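## Task

Scene 1: take the milk bottle off the cart and set it upright on the third level of the supply shelving (counting the lowest level as the first), directly behind the water bottle already there, on the side away from the shelf's front edge. Everything else already on that level must stay on it, upright and not piled on anything. The robot must release the bottle and pull away; the bottle must not fall or lean, and it must stay in place without the robot holding it.

## Robot and tools

Robot: a Hello Robot Stretch 3 with one arm. It has a two-wheel base (0.33 m long, 0.34 m wide), a lift that slides on a mast, and a telescoping arm that points out of the robot's RIGHT side. The base cannot strafe, so to move the gripper forward or back along the arm's side you drive the base. Turning in place pivots about the wheel-axle midpoint, 0.05 m behind the front edge. With the arm in and the wrist folded, the turn sweeps a 0.28 m radius; an unfolded, level wrist reaches beyond that.

Frames: the base frame sits on the floor between the drive wheels, x forward, y left, z up. hand_pose is reported in this frame at the point where closed fingertips meet; with all wrist joints at zero its x axis is up, y points back along the arm toward the mast, z toward the robot's rear. Odometry frame = base frame at scene start; base_odometry counts wheel turns only (slip counts as travel), heading positive left, -3.142 to 3.142.

Tool execute_actions: argument "actions" is a list with one action or none (empty list just reports state and images). "cameras" picks which images come back: head_camera, nav_camera, wrist_camera, or all (default); [] gives none. An action may hold:
- "base": exactly one of {"translate_m": d}, a relative drive in metres from the current spot, forward positive, -1 to 1; or {"rotate_rad": d}, a relative in-place turn in radians, left/counter-clockwise positive, -3.2 to 3.2. Counted from the base's last reported position.
- "joints": absolute targets by name, one number each: lift_m 0 to 1.1 (arm height); arm_m 0 to 0.52 (extension); wrist_yaw_rad -1.345 to 4.42 (0 along the arm, positive toward the front, 3.0 folded over the base); wrist_pitch_rad -1.57 to 0.451 (0 level, negative tips fingers down); wrist_roll_rad -2.911 to 2.911 (0 fingers side by side, level); gripper_m -0.089 to 0.179 (bigger is wider; real fingertip gap is smaller by about 0.007 near closed, 0.025 wide open, zero below 0.007); head_pan_rad -3.953 to 1.73 (0 ahead, positive left, -1.57 looks along the arm); head_tilt_rad -1.53 to 0.419 (negative looks down). Done-tolerances: 0.004 m for lift, arm, gripper; 0.02 rad for yaw, roll, head; 0.05 for pitch.
- "contact_limits": {"arm_m": effort%} (1 to 100), stopping the arm once its effort hits that value; lower is softer but too low halts immediately. It also caps holding force until the next action.
Motions in one action start together. Omitted joints may keep pushing toward old targets. Unknown keys or out-of-range numbers reject the whole call. If a result reports a stop, later motion calls in that same reply are skipped. No action exceeds 15 s.

wait: {"seconds": 0 to 10}; nothing new commanded, returns state and images.
zoom_image: {"camera", "region": [x0,y0,x1,y1]} pixels of that camera's latest full image, max 504x504. Image sizes: head 896x504, nav 672x504 (fisheye), wrist 644x364.
finished_scene: {"scene": 1 or 2}; final, reports success and gives the next task. Replying with no tool call ends all remaining scenes.

Result lines: joint_positions; base_status/joint_status (done, off_target = stopped short and may still push, contact_stop/time_out/torque_fault = target dropped, joint holds or goes slack); on_its_own (uncommanded things; "held at" is a held target, not the position); motor_effort per motor in % with the action's peak in brackets (biased and noisy; positive wheel effort pushes forward; effort outside rest range suggests load or contact); lidar_m: 12 sectors of 30 degrees, first straight ahead, counter-clockwise (4th left, 7th behind, 10th right), plane 0.17 m high, range 0.15 to 12, misses clear objects and thin legs, self-occluded near the mast; wrist_depth_mm (7x7 grid, 45 to 1000 mm) and head_depth_mm (7x7 of the sideways head image, 280 to 4000 mm), '-' for no reading; turned_by_wheels and turned_by_imu since last result; base_tilt in degrees (forward/right positive, fixed bias up to ~4).

Base speed is 0.30 m/s and 1.9 rad/s only with the arm stowed (lift below 0.30, arm below 0.03, yaw above 2.54); otherwise 0.10 m/s and 0.63 rad/s.

Gripping: command gripper_m below the object's width; release by going at least 0.02 above where contact occurred. Readings do not confirm a grasp; over-squeezing triggers a stall guard and heavy items may slip; send a new value to re-grip.

Cautions: fold or unfold the wrist only with lift 0.32 to 0.95, pitch -0.4 and roll near 0; once folded, lift may go to 0.25. With yaw below -0.4 keep pitch at -0.5 or lower. Arm and lift stop on firm contact and go slack (a slack lift may sag or keep pressing). Base, wrist and head push without stopping; wrist servos overheat into a 10 s torque_fault. Pushing immovable things above ~0.45 m, a second push after a contact stop, driving while holding something fixed, or snagging furniture (especially reversing) can tip the robot: reverse in small steps, free the gripper, lower lift to about 0.2. Avoid drops, knocks, shoving shelf items off, and leaving the bottle tilted. A loose object may occasionally get nudged.

Each tool is called after "Call:" as name(argument=value, ...) on one line, values as JSON.

## Session

Call:
execute_actions(actions=[])

Scene clock: 0.00 s.
base_odometry: x=+0.000 y=+0.000 heading=+0.000 (m, m, rad; odometry frame)
turned_by_wheels: +0.000 (rad since the last result)
turned_by_imu: +0.000 (rad since the last result)
base_tilt: forward=+1.6 right=-0.2 (deg)
lidar_m: 2.36 2.68 1.42 1.39 1.56 1.54 2.09 1.59 1.96 1.85 1.78 2.14
head_depth_mm: 1793 2767 2814 2832 2840 2795 2243 / 1723 2704 2753 2743 2454 2467 2243 / 1726 2661 2679 2697 2378 2418 2207 / 1751 2629 2603 2635 2343 2356 2200 / 1747 2583 2558 2596 2282 2302 2197 / 1694 2524 2527 2537 2252 2255 2193 / 1780 2438 2460 2478 2455 2489 2152
base_status: not commanded
joint_positions: lift_m=+0.524 arm_m=-0.002 wrist_yaw_rad=+2.803 wrist_pitch_rad=-0.525 wrist_roll_rad=+0.001 gripper_m=+0.037 head_pan_rad=-0.003 head_tilt_rad=-0.023
joint_status: not commanded
motor_effort: left_wheel=+0 right_wheel=+0 lift_m=+27 arm_m=-2 wrist_yaw_rad=+0 wrist_pitch_rad=+7 wrist_roll_rad=+1 gripper_m=+1 head_pan_rad=+0 head_tilt_rad=+2 (%)
hand_pose: x=+0.0484 y=+0.0544 z=+0.5130 quat_wxyz=(+0.297, +0.704, +0.066, +0.642) (m; base frame)
wrist_depth_mm: - - - - - - - / - - - - - - - / - - - - - - - / - - 953 968 925 926 892 / 851 - 832 797 797 769 753 / 730 719 - 702 677 668 658 / 636 627 637 630 598 596 578
pictures: head_camera (sideways: a quarter turn clockwise sets it upright), nav_camera (sideways: a quarter turn counterclockwise sets it upright), wrist_camera
Images, in order (width x height): head_camera 896x504, nav_camera 672x504, wrist_camera 644x364.

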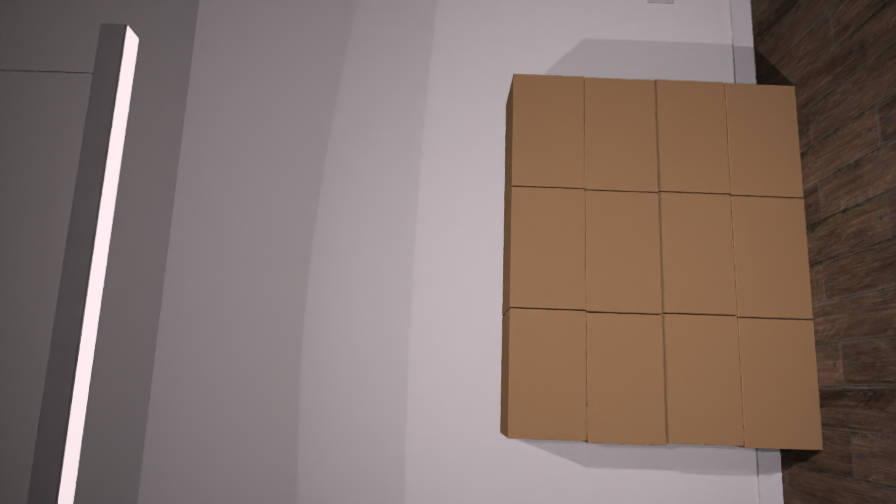

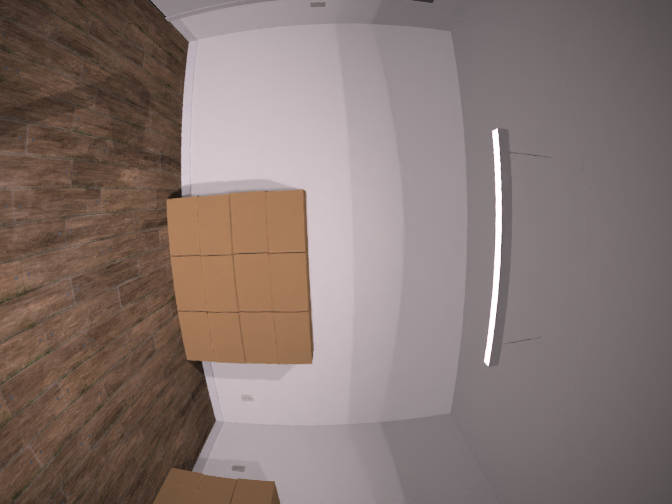

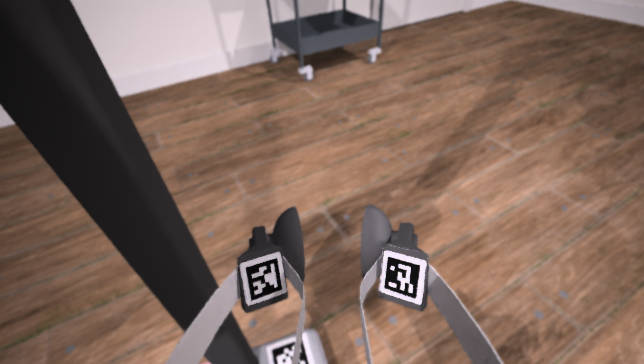

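Call:
execute_actions(actions=[{"joints":{"head_pan_rad":1.4,"head_tilt_rad":-0.4}}], cameras=["head_camera","nav_camera"])

Call:
execute_actions(actions=[{"joints":{"head_pan_rad":-3.0}}], cameras=["head_camera","nav_camera"])

Scene clock: 3.97 s.
base_odometry: x=+0.000 y=+0.000 heading=+0.000 (m, m, rad; odometry frame)
turned_by_wheels: +0.000 (rad since the last result)
turned_by_imu: +0.000 (rad since the last result)
base_tilt: forward=+1.6 right=-0.3 (deg)
lidar_m: 2.36 2.68 1.41 1.39 1.56 1.53 2.09 1.60 1.96 1.86 1.79 2.14
head_depth_mm: 1695 1819 1962 2154 2264 1801 1424 / 1629 1751 1912 1933 1874 1791 1427 / 1573 1686 1824 1743 1859 1713 1416 / 1508 1617 1740 1821 1891 1709 1416 / 1462 1558 1671 1812 1947 1756 1415 / 1403 1505 1595 1716 1855 1748 1400 / 1369 1447 1551 1652 1772 1731 1397
base_status: not commanded
joint_positions: lift_m=+0.524 arm_m=-0.002 wrist_yaw_rad=+2.803 wrist_pitch_rad=-0.525 wrist_roll_rad=+0.001 gripper_m=+0.037 head_pan_rad=+1.393 head_tilt_rad=-0.395
joint_status: all done
motor_effort: left_wheel=+0(0) right_wheel=+0(0) lift_m=+27(27) arm_m=-1(1) wrist_yaw_rad=+0(0) wrist_pitch_rad=+7(7) wrist_roll_rad=+1(1) gripper_m=+0(1) head_pan_rad=+4(48) head_tilt_rad=-3(33) (%)
hand_pose: x=+0.0484 y=+0.0544 z=+0.5130 quat_wxyz=(+0.297, +0.704, +0.066, +0.642) (m; base frame)
wrist_depth_mm: - - - - - - - / - - - - - - - / - - - - - - - / - - 948 939 926 897 888 / 870 - 840 794 800 779 759 / 723 726 - 680 692 671 661 / 644 628 626 621 607 598 579
pictures: head_camera (sideways: a quarter turn clockwise sets it upright), nav_camera (sideways: a quarter turn counterclockwise sets it upright)
Images, in order (width x height): head_camera 896x504, nav_camera 672x504.

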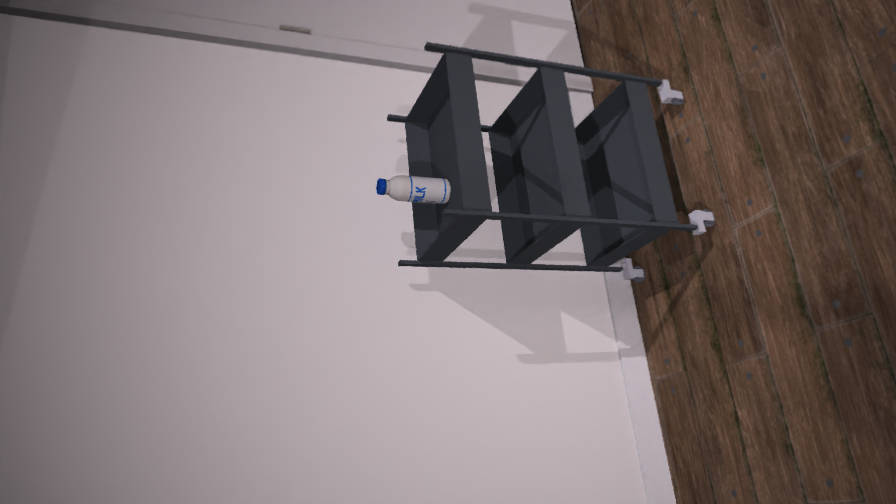

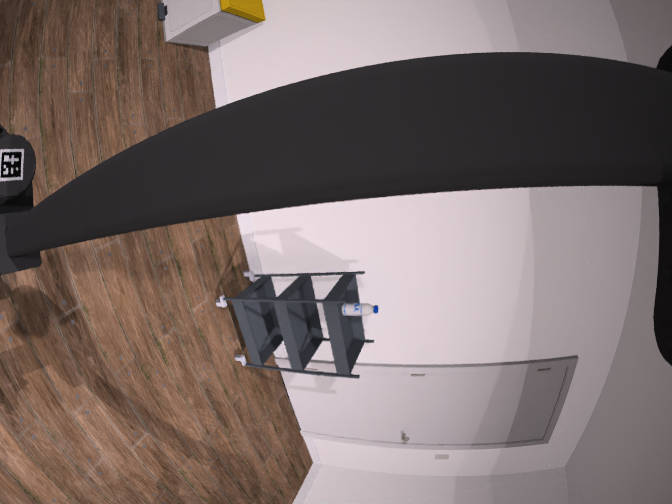

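Scene clock: 6.43 s.
base_odometry: x=+0.000 y=+0.000 heading=+0.000 (m, m, rad; odometry frame)
turned_by_wheels: +0.000 (rad since the last result)
turned_by_imu: +0.000 (rad since the last result)
base_tilt: forward=+1.6 right=-0.2 (deg)
lidar_m: 2.37 2.67 1.42 1.39 1.57 1.54 2.09 1.59 1.96 1.86 1.79 2.14
head_depth_mm: 1796 1920 2059 2239 2319 1802 1433 / 1794 1909 2051 2205 2335 1777 1431 / 1782 1893 2046 2192 2292 1788 1422 / 1775 1899 2028 2177 2290 1765 1424 / 1760 1894 2019 2185 2262 1753 1413 / 1434 1634 1686 1768 1994 1754 1406 / 1499 1800 1787 2005 2073 1737 1400
base_status: not commanded
joint_positions: lift_m=+0.524 arm_m=-0.002 wrist_yaw_rad=+2.803 wrist_pitch_rad=-0.525 wrist_roll_rad=+0.001 gripper_m=+0.037 head_pan_rad=-2.993 head_tilt_rad=-0.395
joint_status: all done
motor_effort: left_wheel=+0(0) right_wheel=+0(0) lift_m=+27(27) arm_m=-1(2) wrist_yaw_rad=+1(1) wrist_pitch_rad=+7(7) wrist_roll_rad=+1(1) gripper_m=+0(1) head_pan_rad=-3(49) head_tilt_rad=-3(3) (%)
hand_pose: x=+0.0484 y=+0.0544 z=+0.5130 quat_wxyz=(+0.297, +0.704, +0.066, +0.642) (m; base frame)
wrist_depth_mm: - - - - - - - / - - - - - - - / - - - - - - - / - - 969 951 934 901 881 / 840 - 828 806 795 781 758 / 724 715 - 692 677 664 652 / 635 624 637 618 598 592 586
pictures: head_camera (sideways: a quarter turn clockwise sets it upright), nav_camera (sideways: a quarter turn counterclockwise sets it upright)
Images, in order (width x height): head_camera 896x504, nav_camera 672x504.

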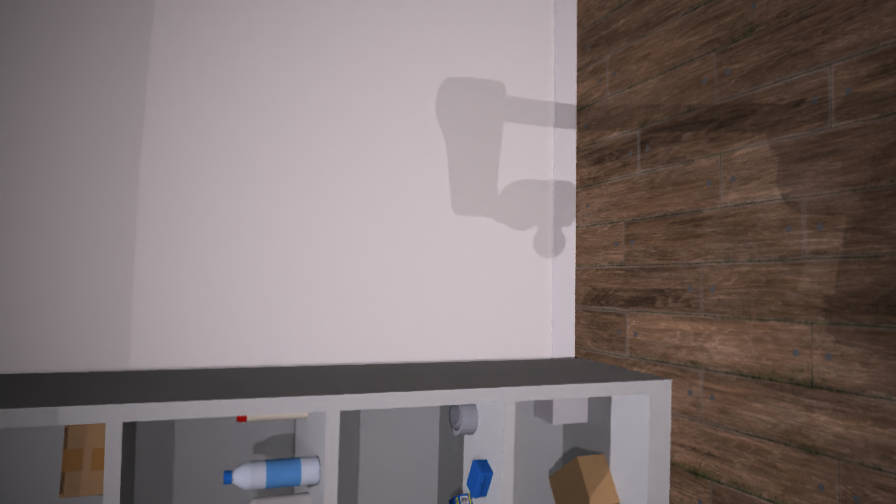

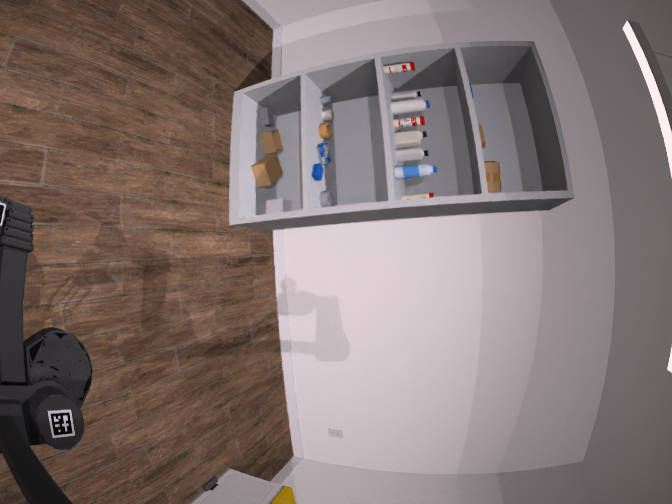

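Call:
execute_actions(actions=[{"base":{"rotate_rad":1.3},"joints":{"lift_m":0.28,"wrist_yaw_rad":3.0,"wrist_pitch_rad":-0.4}}], cameras=[])

Call:
execute_actions(actions=[{"base":{"translate_m":0.85}}], cameras=[])

Call:
execute_actions(actions=[{"base":{"rotate_rad":1.57},"joints":{"head_pan_rad":-1.57,"head_tilt_rad":-0.7}}], cameras=[])

Call:
execute_actions(actions=[{"joints":{"lift_m":0.85}}], cameras=[])

Call:
execute_actions(actions=[{"joints":{"wrist_yaw_rad":0,"gripper_m":0.15}}], cameras=["head_camera","wrist_camera"])

Scene clock: 16.10 s.
base_odometry: x=+0.000 y=+0.000 heading=+1.300 (m, m, rad; odometry frame)
turned_by_wheels: +1.300 (rad since the last result)
turned_by_imu: +1.271 (rad since the last result)
base_tilt: forward=+1.6 right=-0.2 (deg)
lidar_m: 1.40 1.68 1.54 2.15 1.59 1.82 2.15 1.79 2.13 2.43 2.36 2.26
head_depth_mm: 2063 2211 2392 2612 2393 1798 1439 / 1993 2142 2256 2493 2353 1791 1436 / 1928 2075 2227 2404 2346 1774 1418 / 1872 2013 2149 2322 2378 1773 1415 / 1813 1931 2071 2216 2315 1752 1411 / 1758 1866 2001 2161 2226 1742 1415 / 1718 1816 1940 2071 2173 1742 1396
base_status: done
joint_positions: lift_m=+0.281 arm_m=-0.002 wrist_yaw_rad=+2.998 wrist_pitch_rad=-0.418 wrist_roll_rad=+0.001 gripper_m=+0.037 head_pan_rad=-2.993 head_tilt_rad=-0.396
joint_status: all done
motor_effort: left_wheel=-2(6) right_wheel=+1(6) lift_m=+15(22) arm_m=-1(2) wrist_yaw_rad=+2(0) wrist_pitch_rad=+9(11) wrist_roll_rad=+1(1) gripper_m=+0(0) head_pan_rad=-3(3) head_tilt_rad=-3(3) (%)
hand_pose: x=+0.0108 y=+0.0788 z=+0.2931 quat_wxyz=(+0.196, +0.700, +0.097, +0.679) (m; base frame)
wrist_depth_mm: - - - - - - - / - - - - - - - / - 973 933 909 858 853 812 / 750 723 714 702 676 662 649 / 601 586 - 563 570 544 536 / 504 505 - - 468 464 453 / 445 - - - 406 396 396
pictures: none
No camera images: the call's "cameras" was empty. Leave "cameras" out to get every camera's image.

Scene clock: 20.63 s.
base_odometry: x=+0.228 y=+0.819 heading=+1.300 (m, m, rad; odometry frame)
turned_by_wheels: +0.000 (rad since the last result)
turned_by_imu: +0.005 (rad since the last result)
base_tilt: forward=+1.6 right=-0.2 (deg)
lidar_m: 0.55 0.93 0.97 1.35 2.52 2.21 2.91 2.53 2.66 2.07 2.28 0.70
head_depth_mm: 2791 3008 3224 3404 2383 1782 1441 / 2694 2879 3116 3333 2387 1794 1434 / 2601 2754 2988 3138 2354 1784 1418 / 2541 2741 2885 3068 2344 1768 1417 / 2457 2623 2792 2969 2342 1752 1410 / 2378 2540 2683 2615 2299 1748 1403 / 2328 2462 2429 2532 2280 1744 1406
base_status: done
joint_positions: lift_m=+0.281 arm_m=-0.002 wrist_yaw_rad=+2.999 wrist_pitch_rad=-0.418 wrist_roll_rad=+0.001 gripper_m=+0.037 head_pan_rad=-2.993 head_tilt_rad=-0.396
joint_status: not commanded
motor_effort: left_wheel=-2(6) right_wheel=+2(7) lift_m=+15(15) arm_m=-2(1) wrist_yaw_rad=+1(2) wrist_pitch_rad=+9(9) wrist_roll_rad=+1(1) gripper_m=+1(1) head_pan_rad=-3(4) head_tilt_rad=-2(3) (%)
hand_pose: x=+0.0107 y=+0.0789 z=+0.2933 quat_wxyz=(+0.196, +0.700, +0.097, +0.680) (m; base frame)
wrist_depth_mm: - - - - - 850 693 / - - - - - 879 731 / - 982 916 897 877 839 746 / 766 735 712 689 685 659 644 / 606 593 - 565 566 548 527 / 506 506 - - 465 460 455 / 443 - - - 405 400 391
pictures: none
No camera images: the call's "cameras" was empty. Leave "cameras" out to get every camera's image.

Scene clock: 22.83 s.
base_odometry: x=+0.228 y=+0.819 heading=+2.870 (m, m, rad; odometry frame)
turned_by_wheels: +1.570 (rad since the last result)
turned_by_imu: +1.529 (rad since the last result)
base_tilt: forward=+1.6 right=-0.2 (deg)
lidar_m: 1.34 2.48 2.21 2.92 2.75 2.65 2.07 2.28 0.71 0.55 0.93 0.97
head_depth_mm: 1021 1155 1330 998 1622 1397 1194 / 969 1099 1258 1005 1149 1311 1191 / 918 1036 1148 1003 1088 1273 1186 / 869 974 1077 961 1057 1156 1186 / 831 925 1039 997 1061 1261 1177 / 790 878 978 1085 1283 1364 1180 / 756 835 936 1054 1209 1326 1175
base_status: done
joint_positions: lift_m=+0.281 arm_m=-0.002 wrist_yaw_rad=+2.999 wrist_pitch_rad=-0.418 wrist_roll_rad=+0.001 gripper_m=+0.037 head_pan_rad=-1.577 head_tilt_rad=-0.692
joint_status: all done
motor_effort: left_wheel=-2(6) right_wheel=+2(7) lift_m=+15(15) arm_m=-2(1) wrist_yaw_rad=+0(1) wrist_pitch_rad=+9(9) wrist_roll_rad=+1(1) gripper_m=+0(0) head_pan_rad=+5(49) head_tilt_rad=-5(33) (%)
hand_pose: x=+0.0107 y=+0.0789 z=+0.2933 quat_wxyz=(+0.196, +0.700, +0.097, +0.680) (m; base frame)
wrist_depth_mm: - - - - - - - / - - - - - - - / - 976 932 919 889 845 827 / 751 738 711 692 674 665 653 / 602 593 - 569 568 543 530 / 506 512 - - 469 461 454 / 444 - - - 406 401 391
pictures: none
No camera images: the call's "cameras" was empty. Leave "cameras" out to get every camera's image.

Scene clock: 28.83 s.
base_odometry: x=+0.228 y=+0.819 heading=+2.870 (m, m, rad; odometry frame)
turned_by_wheels: +0.000 (rad since the last result)
turned_by_imu: +0.000 (rad since the last result)
base_tilt: forward=+1.5 right=-0.1 (deg)
lidar_m: 1.34 2.48 2.21 2.93 2.75 2.65 2.07 2.28 0.71 0.55 0.93 0.97
head_depth_mm: 1015 1156 1338 1000 1628 1455 - / 966 1098 1252 1006 1148 1285 - / 916 1035 1148 1006 1087 1279 - / 872 977 1078 963 1056 1131 - / 830 922 1040 995 1065 1246 - / 791 882 980 1089 1283 1370 1201 / 759 835 934 1056 1211 1335 1177
base_status: not commanded
joint_positions: lift_m=+0.849 arm_m=-0.002 wrist_yaw_rad=+2.999 wrist_pitch_rad=-0.418 wrist_roll_rad=+0.001 gripper_m=+0.037 head_pan_rad=-1.577 head_tilt_rad=-0.692
joint_status: all done
motor_effort: left_wheel=-2(2) right_wheel=+2(2) lift_m=+38(39) arm_m=-2(2) wrist_yaw_rad=+1(1) wrist_pitch_rad=+9(9) wrist_roll_rad=+1(1) gripper_m=+0(0) head_pan_rad=+4(3) head_tilt_rad=-5(5) (%)
hand_pose: x=+0.0107 y=+0.0790 z=+0.8622 quat_wxyz=(+0.196, +0.700, +0.097, +0.680) (m; base frame)
wrist_depth_mm: - - - - - - - / - - - - - - - / - - - - - - - / - - - - - - - / - - - - - - - / - - - - - - - / - - - 985 972 937 919
pictures: none
No camera images: the call's "cameras" was empty. Leave "cameras" out to get every camera's image.

Scene clock: 31.33 s.
base_odometry: x=+0.228 y=+0.819 heading=+2.870 (m, m, rad; odometry frame)
turned_by_wheels: +0.000 (rad since the last result)
turned_by_imu: +0.000 (rad since the last result)
base_tilt: forward=+1.6 right=-0.2 (deg)
lidar_m: 1.35 2.48 2.21 2.94 2.75 2.64 2.07 2.28 0.71 0.55 0.93 0.97
head_depth_mm: 1017 1160 1338 998 1631 1460 - / 971 1101 1253 1011 1152 1279 - / 911 1034 1145 1003 1120 1272 - / 870 979 1078 964 881 - - / 829 923 1036 989 1049 1285 1181 / 791 879 979 1088 1285 1365 1179 / 758 838 932 1055 1214 1333 1168
base_status: not commanded
joint_positions: lift_m=+0.849 arm_m=-0.002 wrist_yaw_rad=+0.002 wrist_pitch_rad=-0.418 wrist_roll_rad=+0.001 gripper_m=+0.150 head_pan_rad=-1.577 head_tilt_rad=-0.692
joint_status: all done
motor_effort: left_wheel=-2(2) right_wheel=+2(2) lift_m=+38(38) arm_m=-2(2) wrist_yaw_rad=-1(4) wrist_pitch_rad=+9(9) wrist_roll_rad=+1(1) gripper_m=+0(100) head_pan_rad=+5(4) head_tilt_rad=-5(5) (%)
hand_pose: x=-0.0210 y=-0.3677 z=+0.8622 quat_wxyz=(+0.692, +0.147, -0.691, -0.146) (m; base frame)
wrist_depth_mm: 509 566 635 721 829 928 - / 548 604 676 736 840 - - / 582 647 689 626 673 621 - / 624 692 769 542 509 - - / 666 757 842 748 786 - - / 730 - - 681 851 - - / 796 921 - 817 878 938 924
pictures: head_camera (sideways: a quarter turn clockwise sets it upright), wrist_camera
Images, in order (width x height): head_camera 896x504, wrist_camera 644x364.

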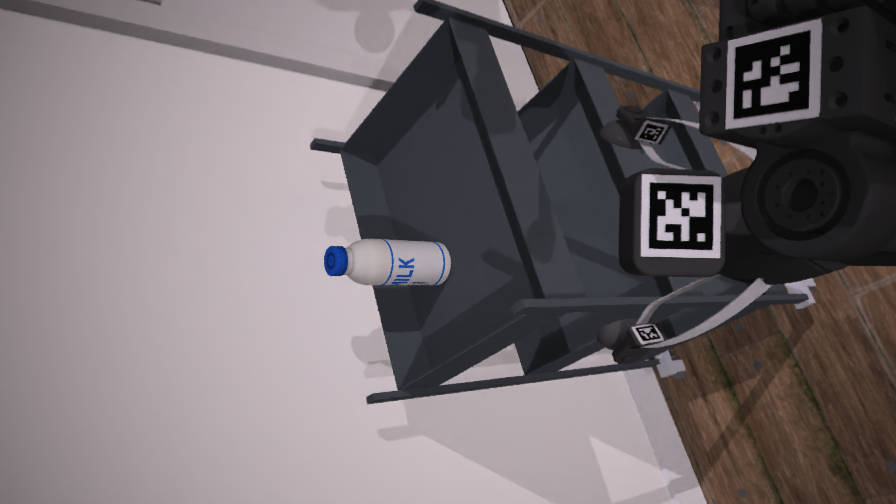

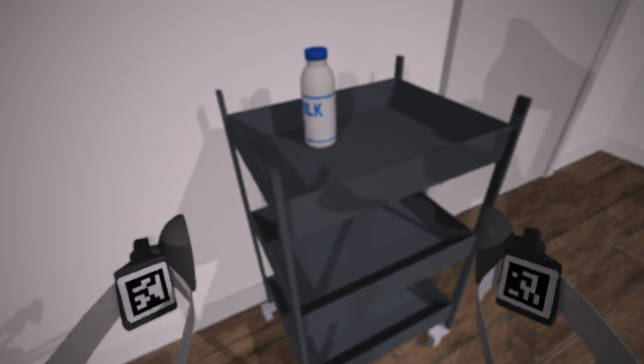

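Call:
execute_actions(actions=[{"base":{"translate_m":0.025},"joints":{"arm_m":0.25}}], cameras=["head_camera","wrist_camera"])

Scene clock: 37.60 s.
base_odometry: x=+0.203 y=+0.826 heading=+2.870 (m, m, rad; odometry frame)
turned_by_wheels: +0.000 (rad since the last result)
turned_by_imu: +0.000 (rad since the last result)
base_tilt: forward=+1.6 right=-0.2 (deg)
lidar_m: 1.33 2.46 2.19 2.95 2.83 2.67 2.09 2.30 0.69 0.55 0.91 0.95
head_depth_mm: 1007 1147 1315 1467 - - 1181 / 953 1083 1231 - 1152 1306 1192 / 903 1022 1141 - 1110 1273 1189 / 859 966 1068 964 863 1031 1163 / 817 911 1032 989 1137 1297 1182 / 780 866 971 1088 1291 1368 1176 / 748 825 918 1043 1196 1330 1177
base_status: done
joint_positions: lift_m=+0.849 arm_m=+0.250 wrist_yaw_rad=+0.001 wrist_pitch_rad=-0.418 wrist_roll_rad=+0.001 gripper_m=+0.150 head_pan_rad=-1.577 head_tilt_rad=-0.692
joint_status: all done
motor_effort: left_wheel=-2(5) right_wheel=+1(5) lift_m=+38(38) arm_m=+5(5) wrist_yaw_rad=-1(1) wrist_pitch_rad=+9(9) wrist_roll_rad=+1(1) gripper_m=+1(1) head_pan_rad=+4(4) head_tilt_rad=-5(5) (%)
hand_pose: x=-0.0214 y=-0.6191 z=+0.8622 quat_wxyz=(+0.692, +0.147, -0.692, -0.147) (m; base frame)
wrist_depth_mm: 349 380 429 478 559 631 774 / 368 409 464 522 611 713 902 / 396 440 504 525 578 803 - / 424 476 484 406 528 477 - / 456 501 449 425 430 436 382 / 495 - 385 370 364 - - / 532 643 516 321 317 481 935
pictures: head_camera (sideways: a quarter turn clockwise sets it upright), wrist_camera
Images, in order (width x height): head_camera 896x504, wrist_camera 644x364.

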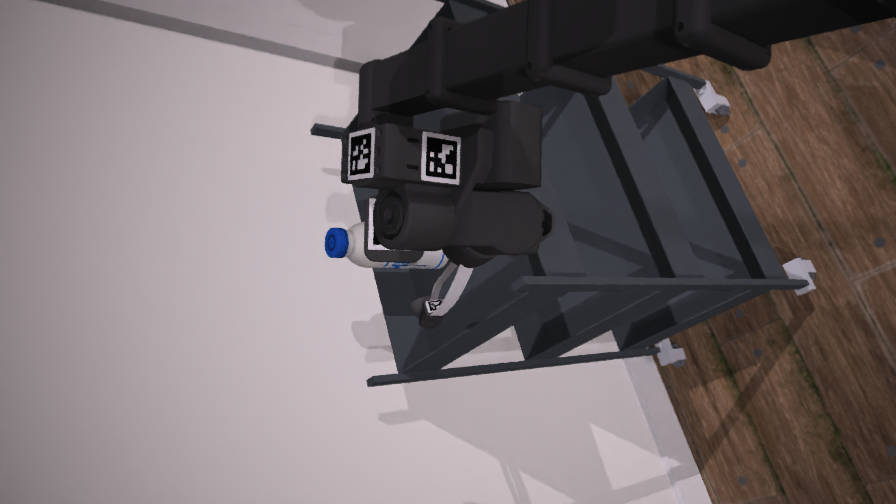

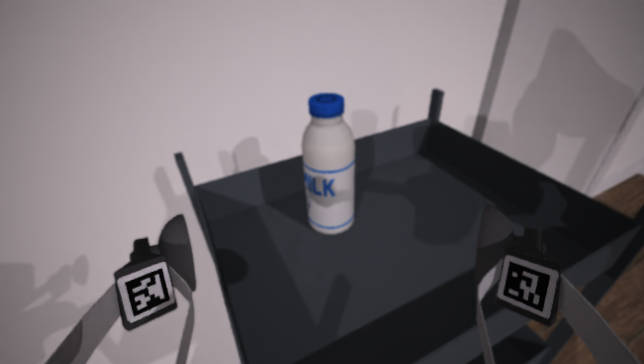

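Call:
execute_actions(actions=[{"base":{"translate_m":0.012},"joints":{"arm_m":0.37,"lift_m":0.79}}], cameras=["wrist_camera"])

Scene clock: 45.00 s.
base_odometry: x=+0.192 y=+0.829 heading=+2.870 (m, m, rad; odometry frame)
turned_by_wheels: +0.000 (rad since the last result)
turned_by_imu: +0.000 (rad since the last result)
base_tilt: forward=+1.6 right=-0.2 (deg)
lidar_m: 1.32 2.45 2.19 2.95 2.87 2.67 2.10 2.31 0.69 0.55 0.91 0.95
head_depth_mm: 1003 1141 1317 991 1644 - - / 949 1080 1210 - 1101 1305 1191 / 898 1013 1131 - 1084 1247 1189 / 853 956 1065 954 852 1048 1165 / 812 906 1024 993 1164 1308 1180 / 776 861 969 1087 1280 1361 1171 / 741 818 914 1028 1189 1324 1171
base_status: done
joint_positions: lift_m=+0.791 arm_m=+0.370 wrist_yaw_rad=+0.001 wrist_pitch_rad=-0.417 wrist_roll_rad=+0.001 gripper_m=+0.150 head_pan_rad=-1.577 head_tilt_rad=-0.692
joint_status: all done
motor_effort: left_wheel=-2(1) right_wheel=+1(4) lift_m=+15(34) arm_m=+4(5) wrist_yaw_rad=-1(1) wrist_pitch_rad=+9(9) wrist_roll_rad=+1(1) gripper_m=+1(1) head_pan_rad=+3(4) head_tilt_rad=-5(5) (%)
hand_pose: x=-0.0214 y=-0.7391 z=+0.8033 quat_wxyz=(+0.692, +0.147, -0.692, -0.147) (m; base frame)
wrist_depth_mm: 269 292 328 375 428 512 584 / 287 312 356 383 475 567 694 / 308 340 386 230 457 465 842 / 329 360 390 246 416 402 342 / 352 376 348 281 352 358 323 / 380 - 305 300 296 - 286 / 410 369 263 262 257 253 250
pictures: wrist_camera
Images, in order (width x height): wrist_camera 644x364.

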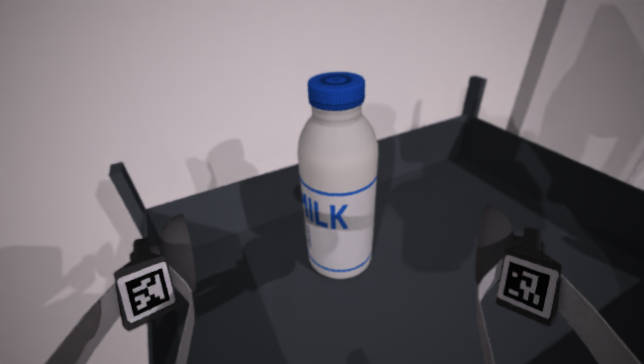

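Call:
execute_actions(actions=[{"joints":{"arm_m":0.45,"lift_m":0.77}}], cameras=["wrist_camera"])

Call:
execute_actions(actions=[{"joints":{"gripper_m":0.0}}], cameras=["wrist_camera"])

Call:
execute_actions(actions=[{"joints":{"lift_m":1.08}}], cameras=["wrist_camera"])

Scene clock: 49.83 s.
base_odometry: x=+0.192 y=+0.829 heading=+2.870 (m, m, rad; odometry frame)
turned_by_wheels: +0.000 (rad since the last result)
turned_by_imu: +0.000 (rad since the last result)
base_tilt: forward=+1.6 right=-0.1 (deg)
lidar_m: 1.32 2.45 2.19 2.96 2.87 2.68 2.10 2.31 0.69 0.55 0.91 0.95
head_depth_mm: 1003 1139 1309 990 1629 - - / 951 1078 1210 - - 1307 1189 / 898 1013 1127 954 1083 1242 1191 / 851 957 1062 961 852 1046 1163 / 812 909 1021 996 1158 1309 1184 / 775 860 969 1082 1273 1366 1179 / 742 816 914 1031 1191 1319 1174
base_status: not commanded
joint_positions: lift_m=+0.771 arm_m=+0.450 wrist_yaw_rad=+0.001 wrist_pitch_rad=-0.417 wrist_roll_rad=+0.001 gripper_m=+0.150 head_pan_rad=-1.577 head_tilt_rad=-0.692
joint_status: all done
motor_effort: left_wheel=-2(2) right_wheel=+2(2) lift_m=+15(16) arm_m=+4(4) wrist_yaw_rad=+0(0) wrist_pitch_rad=+8(9) wrist_roll_rad=+1(1) gripper_m=+0(0) head_pan_rad=+5(5) head_tilt_rad=-5(5) (%)
hand_pose: x=-0.0214 y=-0.8191 z=+0.7833 quat_wxyz=(+0.692, +0.147, -0.692, -0.147) (m; base frame)
wrist_depth_mm: 218 239 267 302 350 412 470 / 234 255 288 316 385 455 556 / 249 274 312 143 426 376 669 / 268 298 340 150 351 361 306 / 218 313 281 162 312 330 292 / 298 - 282 190 268 - 264 / 331 240 243 227 236 232 231
pictures: wrist_camera
Images, in order (width x height): wrist_camera 644x364.

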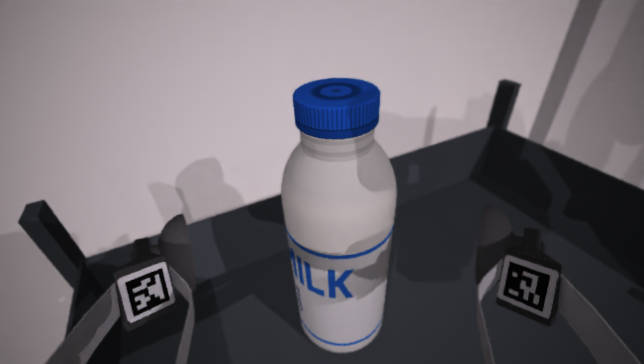

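Scene clock: 52.17 s.
base_odometry: x=+0.192 y=+0.829 heading=+2.870 (m, m, rad; odometry frame)
turned_by_wheels: +0.000 (rad since the last result)
turned_by_imu: +0.000 (rad since the last result)
base_tilt: forward=+1.6 right=-0.2 (deg)
lidar_m: 1.32 2.45 2.18 2.95 2.87 2.68 2.10 2.32 0.69 0.55 0.91 0.95
head_depth_mm: 1003 1138 1309 988 1621 - - / 947 1078 1212 - - 1312 1184 / 898 1012 1123 940 1086 1245 1192 / 856 954 1061 965 852 1049 1160 / 812 909 1025 997 1159 1306 1183 / 776 860 966 1087 1271 1363 1180 / 739 821 916 1033 1189 1324 1171
base_status: not commanded
joint_positions: lift_m=+0.771 arm_m=+0.450 wrist_yaw_rad=-0.001 wrist_pitch_rad=-0.419 wrist_roll_rad=+0.001 gripper_m=+0.000 head_pan_rad=-1.577 head_tilt_rad=-0.692
joint_status: all done
motor_effort: left_wheel=-1(3) right_wheel=+1(4) lift_m=+15(15) arm_m=+4(5) wrist_yaw_rad=+2(4) wrist_pitch_rad=+10(12) wrist_roll_rad=+1(1) gripper_m=-3(98) head_pan_rad=+3(3) head_tilt_rad=-5(5) (%)
hand_pose: x=-0.0216 y=-0.8189 z=+0.7829 quat_wxyz=(+0.692, +0.147, -0.692, -0.148) (m; base frame)
wrist_depth_mm: 218 237 267 303 350 412 473 / 233 256 289 165 387 459 561 / 249 275 314 167 424 376 665 / 267 298 344 171 351 361 304 / 220 306 280 - 324 317 292 / 297 258 282 233 272 268 264 / 324 240 243 239 238 234 229
pictures: wrist_camera
Images, in order (width x height): wrist_camera 644x364.

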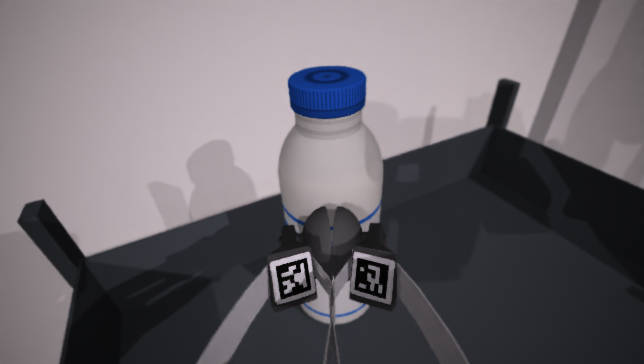

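Scene clock: 55.83 s.
base_odometry: x=+0.192 y=+0.829 heading=+2.870 (m, m, rad; odometry frame)
turned_by_wheels: +0.000 (rad since the last result)
turned_by_imu: +0.000 (rad since the last result)
base_tilt: forward=+1.6 right=-0.2 (deg)
lidar_m: 1.32 2.45 2.19 2.94 2.87 2.68 2.10 2.31 0.69 0.55 0.91 0.95
head_depth_mm: 1019 1139 1307 986 1586 1401 1192 / 974 1081 1203 1009 1149 1310 1192 / - 1025 1133 1003 1080 1241 1188 / 843 973 1057 967 852 1050 1164 / 812 904 1025 998 1161 1306 1180 / 775 861 965 1088 1288 1367 1171 / 742 820 913 1034 1186 1320 1175
base_status: not commanded
joint_positions: lift_m=+1.079 arm_m=+0.450 wrist_yaw_rad=-0.001 wrist_pitch_rad=-0.418 wrist_roll_rad=+0.001 gripper_m=+0.000 head_pan_rad=-1.577 head_tilt_rad=-0.692
joint_status: all done
motor_effort: left_wheel=-2(2) right_wheel=+2(1) lift_m=+38(39) arm_m=+4(4) wrist_yaw_rad=+1(1) wrist_pitch_rad=+9(10) wrist_roll_rad=+1(1) gripper_m=-3(3) head_pan_rad=+5(2) head_tilt_rad=-5(5) (%)
hand_pose: x=-0.0216 y=-0.8190 z=+1.0920 quat_wxyz=(+0.692, +0.147, -0.692, -0.147) (m; base frame)
wrist_depth_mm: 218 239 267 302 352 413 471 / 233 256 289 329 388 467 542 / 248 275 314 364 429 536 664 / 268 298 342 408 498 614 832 / 289 325 382 - 587 719 - / 312 358 417 561 641 930 - / 345 396 483 567 524 - -
pictures: wrist_camera
Images, in order (width x height): wrist_camera 644x364.

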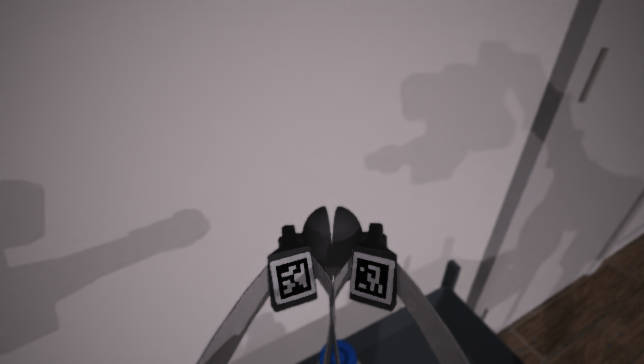

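Missed; retry deeper.

Call:
execute_actions(actions=[{"joints":{"gripper_m":0.15,"lift_m":0.755}}], cameras=[])

Call:
execute_actions(actions=[{"joints":{"arm_m":0.515}}], cameras=[])

Call:
execute_actions(actions=[{"joints":{"gripper_m":0.0}}], cameras=["wrist_camera"])

Scene clock: 63.67 s.
base_odometry: x=+0.192 y=+0.829 heading=+2.870 (m, m, rad; odometry frame)
turned_by_wheels: +0.000 (rad since the last result)
turned_by_imu: +0.000 (rad since the last result)
base_tilt: forward=+1.6 right=-0.2 (deg)
lidar_m: 1.32 2.45 2.19 2.95 2.87 2.67 2.10 2.31 0.69 0.55 0.91 0.95
head_depth_mm: 1002 1141 1308 988 1625 1465 - / 951 1082 1209 1046 - 1300 1171 / 895 1017 1131 934 1080 1243 1188 / 854 961 1057 944 852 1049 1165 / 812 907 1026 997 1161 1311 1180 / 775 863 966 1091 1279 1368 1171 / 743 816 914 1035 1185 1325 1175
base_status: not commanded
joint_positions: lift_m=+0.756 arm_m=+0.450 wrist_yaw_rad=-0.001 wrist_pitch_rad=-0.418 wrist_roll_rad=+0.001 gripper_m=+0.150 head_pan_rad=-1.577 head_tilt_rad=-0.692
joint_status: all done
motor_effort: left_wheel=-2(2) right_wheel=+1(1) lift_m=+14(32) arm_m=+4(4) wrist_yaw_rad=+1(0) wrist_pitch_rad=+9(9) wrist_roll_rad=+1(1) gripper_m=+0(100) head_pan_rad=+5(3) head_tilt_rad=-5(5) (%)
hand_pose: x=-0.0216 y=-0.8190 z=+0.7682 quat_wxyz=(+0.692, +0.147, -0.692, -0.147) (m; base frame)
wrist_depth_mm: 217 238 266 297 351 416 474 / 234 255 289 149 389 453 557 / 248 274 314 159 405 364 658 / 267 299 331 168 342 349 293 / 216 242 275 193 301 308 282 / 223 - 264 223 255 - 249 / 318 228 228 225 222 218 215
pictures: none
No camera images: the call's "cameras" was empty. Leave "cameras" out to get every camera's image.

Scene clock: 65.30 s.
base_odometry: x=+0.192 y=+0.829 heading=+2.870 (m, m, rad; odometry frame)
turned_by_wheels: +0.000 (rad since the last result)
turned_by_imu: +0.000 (rad since the last result)
base_tilt: forward=+1.6 right=-0.2 (deg)
lidar_m: 1.32 2.45 2.19 2.95 2.88 2.68 2.10 2.31 0.69 0.55 0.91 0.95
head_depth_mm: 1008 1143 1316 986 1621 - - / 948 1080 1203 1043 - 1305 1175 / 899 1014 1103 967 1084 1245 1187 / 852 957 1056 966 850 1046 1155 / 814 905 1019 997 1164 1309 1183 / 775 858 967 1085 1278 1363 1180 / 741 819 913 1031 1188 1325 1167
base_status: not commanded
joint_positions: lift_m=+0.756 arm_m=+0.515 wrist_yaw_rad=-0.001 wrist_pitch_rad=-0.418 wrist_roll_rad=+0.001 gripper_m=+0.150 head_pan_rad=-1.577 head_tilt_rad=-0.692
joint_status: all done
motor_effort: left_wheel=-1(2) right_wheel=+2(2) lift_m=+15(15) arm_m=+5(6) wrist_yaw_rad=+0(0) wrist_pitch_rad=+9(9) wrist_roll_rad=+1(1) gripper_m=+1(1) head_pan_rad=+3(3) head_tilt_rad=-5(5) (%)
hand_pose: x=-0.0216 y=-0.8840 z=+0.7682 quat_wxyz=(+0.692, +0.147, -0.692, -0.147) (m; base frame)
wrist_depth_mm: 179 195 217 246 284 336 402 / 190 208 233 115 314 370 446 / 201 223 249 91 353 398 523 / 217 243 271 104 277 312 277 / 234 258 283 105 283 307 272 / 254 - 223 114 247 - 248 / 182 217 228 136 215 218 215
pictures: none
No camera images: the call's "cameras" was empty. Leave "cameras" out to get every camera's image.

Scene clock: 67.30 s.
base_odometry: x=+0.192 y=+0.829 heading=+2.870 (m, m, rad; odometry frame)
turned_by_wheels: +0.000 (rad since the last result)
turned_by_imu: +0.000 (rad since the last result)
base_tilt: forward=+1.6 right=-0.2 (deg)
lidar_m: 1.32 2.45 2.19 2.94 2.87 2.68 2.10 2.31 0.69 0.55 0.91 0.95
head_depth_mm: 1003 1141 1309 989 1625 - - / 947 1078 1204 1045 - 1309 1184 / 897 1014 1109 966 1087 1238 1187 / 856 955 1057 965 845 1046 1163 / 814 906 1028 999 1162 1313 1179 / 778 861 965 1087 1283 1367 1177 / 741 819 913 1029 1183 1325 1173
base_status: not commanded
joint_positions: lift_m=+0.756 arm_m=+0.515 wrist_yaw_rad=+0.001 wrist_pitch_rad=-0.425 wrist_roll_rad=+0.001 gripper_m=+0.002 head_pan_rad=-1.577 head_tilt_rad=-0.692
joint_status: all done
motor_effort: left_wheel=-1(2) right_wheel=+1(1) lift_m=+16(16) arm_m=+4(4) wrist_yaw_rad=-1(2) wrist_pitch_rad=+12(13) wrist_roll_rad=+1(1) gripper_m=-36(98) head_pan_rad=+3(3) head_tilt_rad=-5(5) (%)
hand_pose: x=-0.0212 y=-0.8831 z=+0.7665 quat_wxyz=(+0.691, +0.150, -0.691, -0.149) (m; base frame)
wrist_depth_mm: 179 194 216 246 285 337 399 / 190 209 234 109 315 374 452 / 202 224 250 87 355 398 522 / 217 243 273 99 279 314 276 / 235 265 282 101 111 294 268 / 252 201 227 107 117 250 246 / 189 208 225 129 213 216 213
pictures: wrist_camera
Images, in order (width x height): wrist_camera 644x364.

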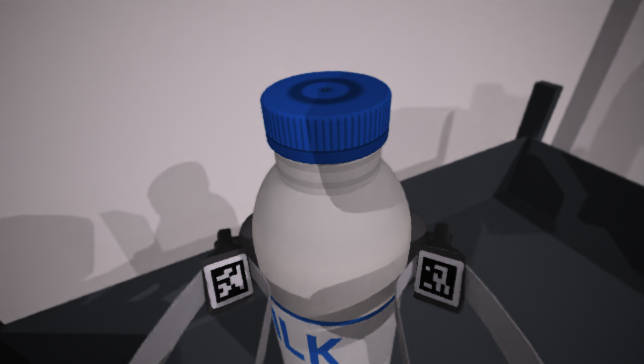

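Call:
execute_actions(actions=[{"joints":{"lift_m":0.95}}], cameras=[])

Call:
execute_actions(actions=[{"joints":{"lift_m":1.1,"arm_m":0}}], cameras=[])

Call:
execute_actions(actions=[{"base":{"rotate_rad":1.26}}], cameras=[])

Call:
execute_actions(actions=[{"base":{"translate_m":1.0}}], cameras=[])

Call:
execute_actions(actions=[{"base":{"translate_m":0.81}}], cameras=[])

Call:
execute_actions(actions=[{"base":{"rotate_rad":0.89},"joints":{"head_tilt_rad":-0.4}}])

Scene clock: 76.77 s.
base_odometry: x=+0.192 y=+0.829 heading=+2.870 (m, m, rad; odometry frame)
turned_by_wheels: +0.000 (rad since the last result)
turned_by_imu: +0.000 (rad since the last result)
base_tilt: forward=+1.6 right=-0.2 (deg)
lidar_m: 1.32 2.45 2.19 2.95 2.87 2.67 2.10 2.32 0.69 0.55 0.91 0.95
head_depth_mm: 1002 1112 - 980 1579 1386 1196 / 941 - 1193 1006 1147 1311 1190 / 886 - 1133 1002 1084 1245 1187 / 850 940 1048 994 848 1043 1160 / 812 906 1022 999 1163 1308 1182 / 776 862 965 1088 1269 1367 1181 / 741 818 915 1032 1192 1317 1171
base_status: not commanded
joint_positions: lift_m=+0.949 arm_m=+0.515 wrist_yaw_rad=+0.002 wrist_pitch_rad=-0.455 wrist_roll_rad=+0.001 gripper_m=+0.026 head_pan_rad=-1.577 head_tilt_rad=-0.692
joint_status: all done
on_its_own: gripper_m is held at +0.025, not at your +0.000, by its stall guard, which is not easing now
motor_effort: left_wheel=-1(1) right_wheel=+1(1) lift_m=+41(43) arm_m=+4(4) wrist_yaw_rad=-1(0) wrist_pitch_rad=+27(29) wrist_roll_rad=+1(1) gripper_m=-23(23) head_pan_rad=+3(3) head_tilt_rad=-5(5) (%)
hand_pose: x=-0.0212 y=-0.8793 z=+0.9538 quat_wxyz=(+0.689, +0.160, -0.689, -0.159) (m; base frame)
wrist_depth_mm: 179 195 218 247 284 341 405 / 190 209 236 111 318 387 463 / 205 226 254 87 359 451 555 / 221 245 279 100 402 540 697 / 241 271 294 101 111 622 - / 264 299 322 108 117 432 - / 290 328 412 129 388 384 -
pictures: none
No camera images: the call's "cameras" was empty. Leave "cameras" out to get every camera's image.

Scene clock: 81.73 s.
base_odometry: x=+0.192 y=+0.829 heading=+2.870 (m, m, rad; odometry frame)
turned_by_wheels: +0.000 (rad since the last result)
turned_by_imu: +0.000 (rad since the last result)
base_tilt: forward=+1.6 right=-0.2 (deg)
lidar_m: 1.32 2.45 2.19 2.95 2.86 2.67 2.10 2.31 0.69 0.55 0.91 0.95
head_depth_mm: - - - - - 1392 1199 / - - - - - 1301 1190 / - - - - - 1244 1188 / 834 - 314 385 846 1053 1164 / 812 909 1010 996 1164 1313 1182 / 775 860 969 1087 1273 1369 1176 / 740 818 910 1032 1186 1326 1174
base_status: not commanded
joint_positions: lift_m=+1.098 arm_m=+0.000 wrist_yaw_rad=+0.001 wrist_pitch_rad=-0.455 wrist_roll_rad=+0.001 gripper_m=+0.026 head_pan_rad=-1.577 head_tilt_rad=-0.692
joint_status: all done
on_its_own: gripper_m is held at +0.025, not at your +0.000, by its stall guard, which is not easing now
motor_effort: left_wheel=-1(1) right_wheel=+1(1) lift_m=+41(44) arm_m=-7(8) wrist_yaw_rad=+0(2) wrist_pitch_rad=+28(28) wrist_roll_rad=+1(1) gripper_m=-23(22) head_pan_rad=+3(4) head_tilt_rad=-5(5) (%)
hand_pose: x=-0.0214 y=-0.3649 z=+1.1029 quat_wxyz=(+0.689, +0.160, -0.689, -0.160) (m; base frame)
wrist_depth_mm: 503 552 615 695 801 948 - / 538 589 662 111 899 - - / 571 639 709 87 - - - / 623 695 787 99 812 - - / 666 768 822 101 111 - - / 732 848 904 108 117 - - / 807 915 - 129 - - -
pictures: none
No camera images: the call's "cameras" was empty. Leave "cameras" out to get every camera's image.

Scene clock: 84.67 s.
base_odometry: x=+0.192 y=+0.829 heading=-2.154 (m, m, rad; odometry frame)
turned_by_wheels: +1.260 (rad since the last result)
turned_by_imu: +1.232 (rad since the last result)
base_tilt: forward=+1.6 right=-0.2 (deg)
lidar_m: 2.19 2.56 2.55 2.37 2.28 1.91 0.59 0.55 0.91 1.03 1.32 2.20
head_depth_mm: - - - - - 1332 1195 / - - - - - 1375 1192 / - - - - - 1386 1185 / 1040 - 314 386 1602 1379 1184 / 1154 1306 1475 1734 1646 1368 1178 / 1287 1465 1647 1742 1640 1375 1177 / 1447 1687 1722 1562 1631 1368 1175
base_status: done
joint_positions: lift_m=+1.098 arm_m=+0.000 wrist_yaw_rad=+0.000 wrist_pitch_rad=-0.455 wrist_roll_rad=+0.001 gripper_m=+0.026 head_pan_rad=-1.577 head_tilt_rad=-0.692
joint_status: not commanded
on_its_own: gripper_m is held at +0.025, not at your +0.000, by its stall guard, which is not easing now
motor_effort: left_wheel=-2(7) right_wheel=+2(6) lift_m=+41(41) arm_m=-7(7) wrist_yaw_rad=+0(1) wrist_pitch_rad=+28(28) wrist_roll_rad=+1(1) gripper_m=-23(23) head_pan_rad=+4(4) head_tilt_rad=-5(6) (%)
hand_pose: x=-0.0214 y=-0.3649 z=+1.1029 quat_wxyz=(+0.689, +0.160, -0.689, -0.160) (m; base frame)
wrist_depth_mm: - - - 895 708 587 502 / - - - 111 757 633 531 / - - - 87 779 669 560 / - - - 99 858 740 598 / - - - 101 111 787 641 / - - - 107 117 842 684 / - - - 129 - - 747
pictures: none
No camera images: the call's "cameras" was empty. Leave "cameras" out to get every camera's image.

Scene clock: 96.20 s.
base_odometry: x=-0.359 y=-0.006 heading=-2.154 (m, m, rad; odometry frame)
turned_by_wheels: +0.000 (rad since the last result)
turned_by_imu: +0.004 (rad since the last result)
base_tilt: forward=+1.6 right=-0.2 (deg)
lidar_m: 1.52 2.18 1.93 2.43 2.73 2.73 1.52 1.59 1.28 1.33 1.73 1.25
head_depth_mm: - - - - - 1397 1197 / - - - - - 1370 1194 / - - - - - 1390 1194 / 1839 - 315 385 1597 1374 1181 / 1915 2121 2345 2030 1631 1374 1181 / 1766 1935 2157 2016 1647 1374 1177 / 1623 1779 1965 2009 1623 1364 1172
base_status: done
joint_positions: lift_m=+1.098 arm_m=+0.000 wrist_yaw_rad=+0.001 wrist_pitch_rad=-0.455 wrist_roll_rad=+0.001 gripper_m=+0.026 head_pan_rad=-1.577 head_tilt_rad=-0.692
joint_status: not commanded
on_its_own: gripper_m is held at +0.025, not at your +0.000, by its stall guard, which is not easing now
motor_effort: left_wheel=-2(3) right_wheel=+2(4) lift_m=+41(42) arm_m=-7(7) wrist_yaw_rad=+0(0) wrist_pitch_rad=+28(28) wrist_roll_rad=+1(1) gripper_m=-23(23) head_pan_rad=+3(5) head_tilt_rad=-5(5) (%)
hand_pose: x=-0.0214 y=-0.3649 z=+1.1029 quat_wxyz=(+0.689, +0.160, -0.689, -0.160) (m; base frame)
wrist_depth_mm: - - - - - - 961 / - - - 111 - - - / - - - 87 - - - / - - - 99 - - - / - - - 101 111 - - / - - - 108 117 - - / - - - 129 - - -
pictures: none
No camera images: the call's "cameras" was empty. Leave "cameras" out to get every camera's image.

Scene clock: 105.83 s.
base_odometry: x=-0.805 y=-0.682 heading=-2.154 (m, m, rad; odometry frame)
turned_by_wheels: +0.000 (rad since the last result)
turned_by_imu: +0.003 (rad since the last result)
base_tilt: forward=+1.6 right=-0.2 (deg)
lidar_m: 0.92 1.63 1.63 1.70 2.53 3.33 2.33 1.73 1.72 1.34 0.64 0.77
head_depth_mm: - - - - - 1394 1195 / - - - - - 1379 1196 / - - - - - 1390 1187 / 1350 - 314 385 1603 1380 1186 / 1251 1397 1553 1790 1627 1369 1181 / 1152 1265 1406 1593 1633 1367 1174 / 1064 1160 1284 1433 1550 1136 1131
base_status: done
joint_positions: lift_m=+1.098 arm_m=+0.000 wrist_yaw_rad=+0.000 wrist_pitch_rad=-0.455 wrist_roll_rad=+0.001 gripper_m=+0.026 head_pan_rad=-1.577 head_tilt_rad=-0.692
joint_status: not commanded
on_its_own: gripper_m is held at +0.025, not at your +0.000, by its stall guard, which is not easing now
motor_effort: left_wheel=-2(4) right_wheel=+2(6) lift_m=+41(41) arm_m=-7(6) wrist_yaw_rad=+1(1) wrist_pitch_rad=+28(28) wrist_roll_rad=+1(1) gripper_m=-24(24) head_pan_rad=+3(4) head_tilt_rad=-5(5) (%)
hand_pose: x=-0.0214 y=-0.3649 z=+1.1029 quat_wxyz=(+0.689, +0.160, -0.689, -0.160) (m; base frame)
wrist_depth_mm: 683 810 971 - - - - / 729 848 - 111 - - - / 371 892 - 87 - - - / 393 962 - 99 - - - / 784 - - 101 111 - - / 779 747 - 108 117 - - / 698 687 - 129 - - -
pictures: none
No camera images: the call's "cameras" was empty. Leave "cameras" out to get every camera's image.

Scene clock: 108.20 s.
base_odometry: x=-0.805 y=-0.682 heading=-1.264 (m, m, rad; odometry frame)
turned_by_wheels: +0.890 (rad since the last result)
turned_by_imu: +0.870 (rad since the last result)
base_tilt: forward=+1.6 right=-0.2 (deg)
lidar_m: 1.63 1.70 2.48 3.32 2.32 2.18 1.72 1.52 0.64 0.77 0.92 1.66
head_depth_mm: 649 - - - - - - / 680 - - - - - - / 698 - - - - - - / 717 963 1008 717 322 365 881 / 733 969 1007 764 1198 994 899 / 751 980 1024 796 1219 1003 898 / 768 987 1025 789 1227 1000 1203
base_status: done
joint_positions: lift_m=+1.098 arm_m=+0.000 wrist_yaw_rad=+0.000 wrist_pitch_rad=-0.455 wrist_roll_rad=+0.001 gripper_m=+0.026 head_pan_rad=-1.577 head_tilt_rad=-0.409
joint_status: all done
on_its_own: gripper_m is held at +0.025, not at your +0.000, by its stall guard, which is not easing now
motor_effort: left_wheel=-2(7) right_wheel=+1(4) lift_m=+42(41) arm_m=-6(7) wrist_yaw_rad=+0(0) wrist_pitch_rad=+27(28) wrist_roll_rad=+1(1) gripper_m=-23(23) head_pan_rad=+3(3) head_tilt_rad=+5(31) (%)
hand_pose: x=-0.0215 y=-0.3649 z=+1.1029 quat_wxyz=(+0.689, +0.160, -0.689, -0.160) (m; base frame)
wrist_depth_mm: 651 534 536 480 519 356 736 / 652 606 583 111 554 356 811 / 533 510 491 87 450 423 898 / 661 892 - 99 428 976 - / 700 901 885 101 111 - - / - 818 741 108 117 - - / - - - 129 696 - -
pictures: head_camera (sideways: a quarter turn clockwise sets it upright), nav_camera (sideways: a quarter turn counterclockwise sets it upright), wrist_camera
Images, in order (width x height): head_camera 896x504, nav_camera 672x504, wrist_camera 644x364.

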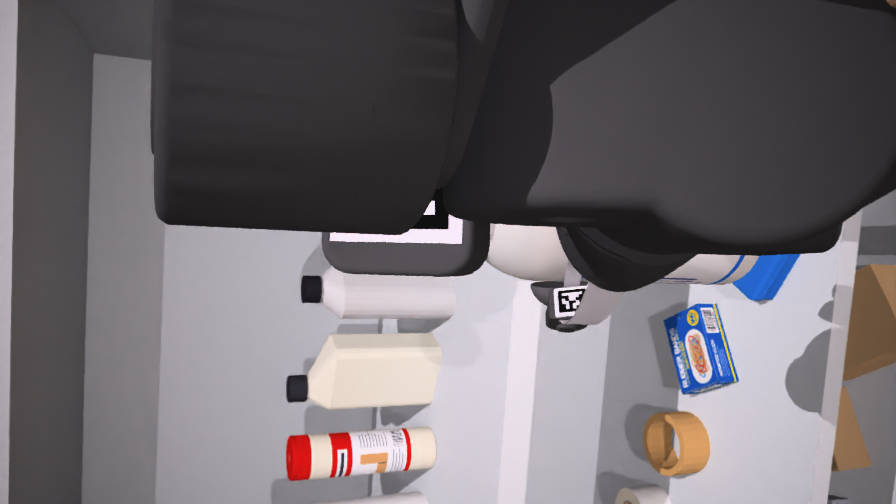

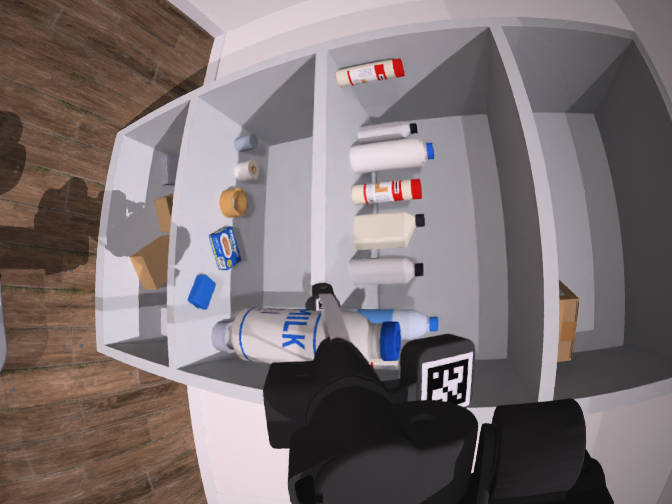

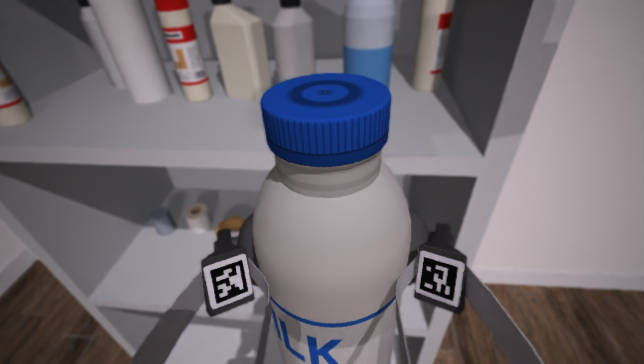

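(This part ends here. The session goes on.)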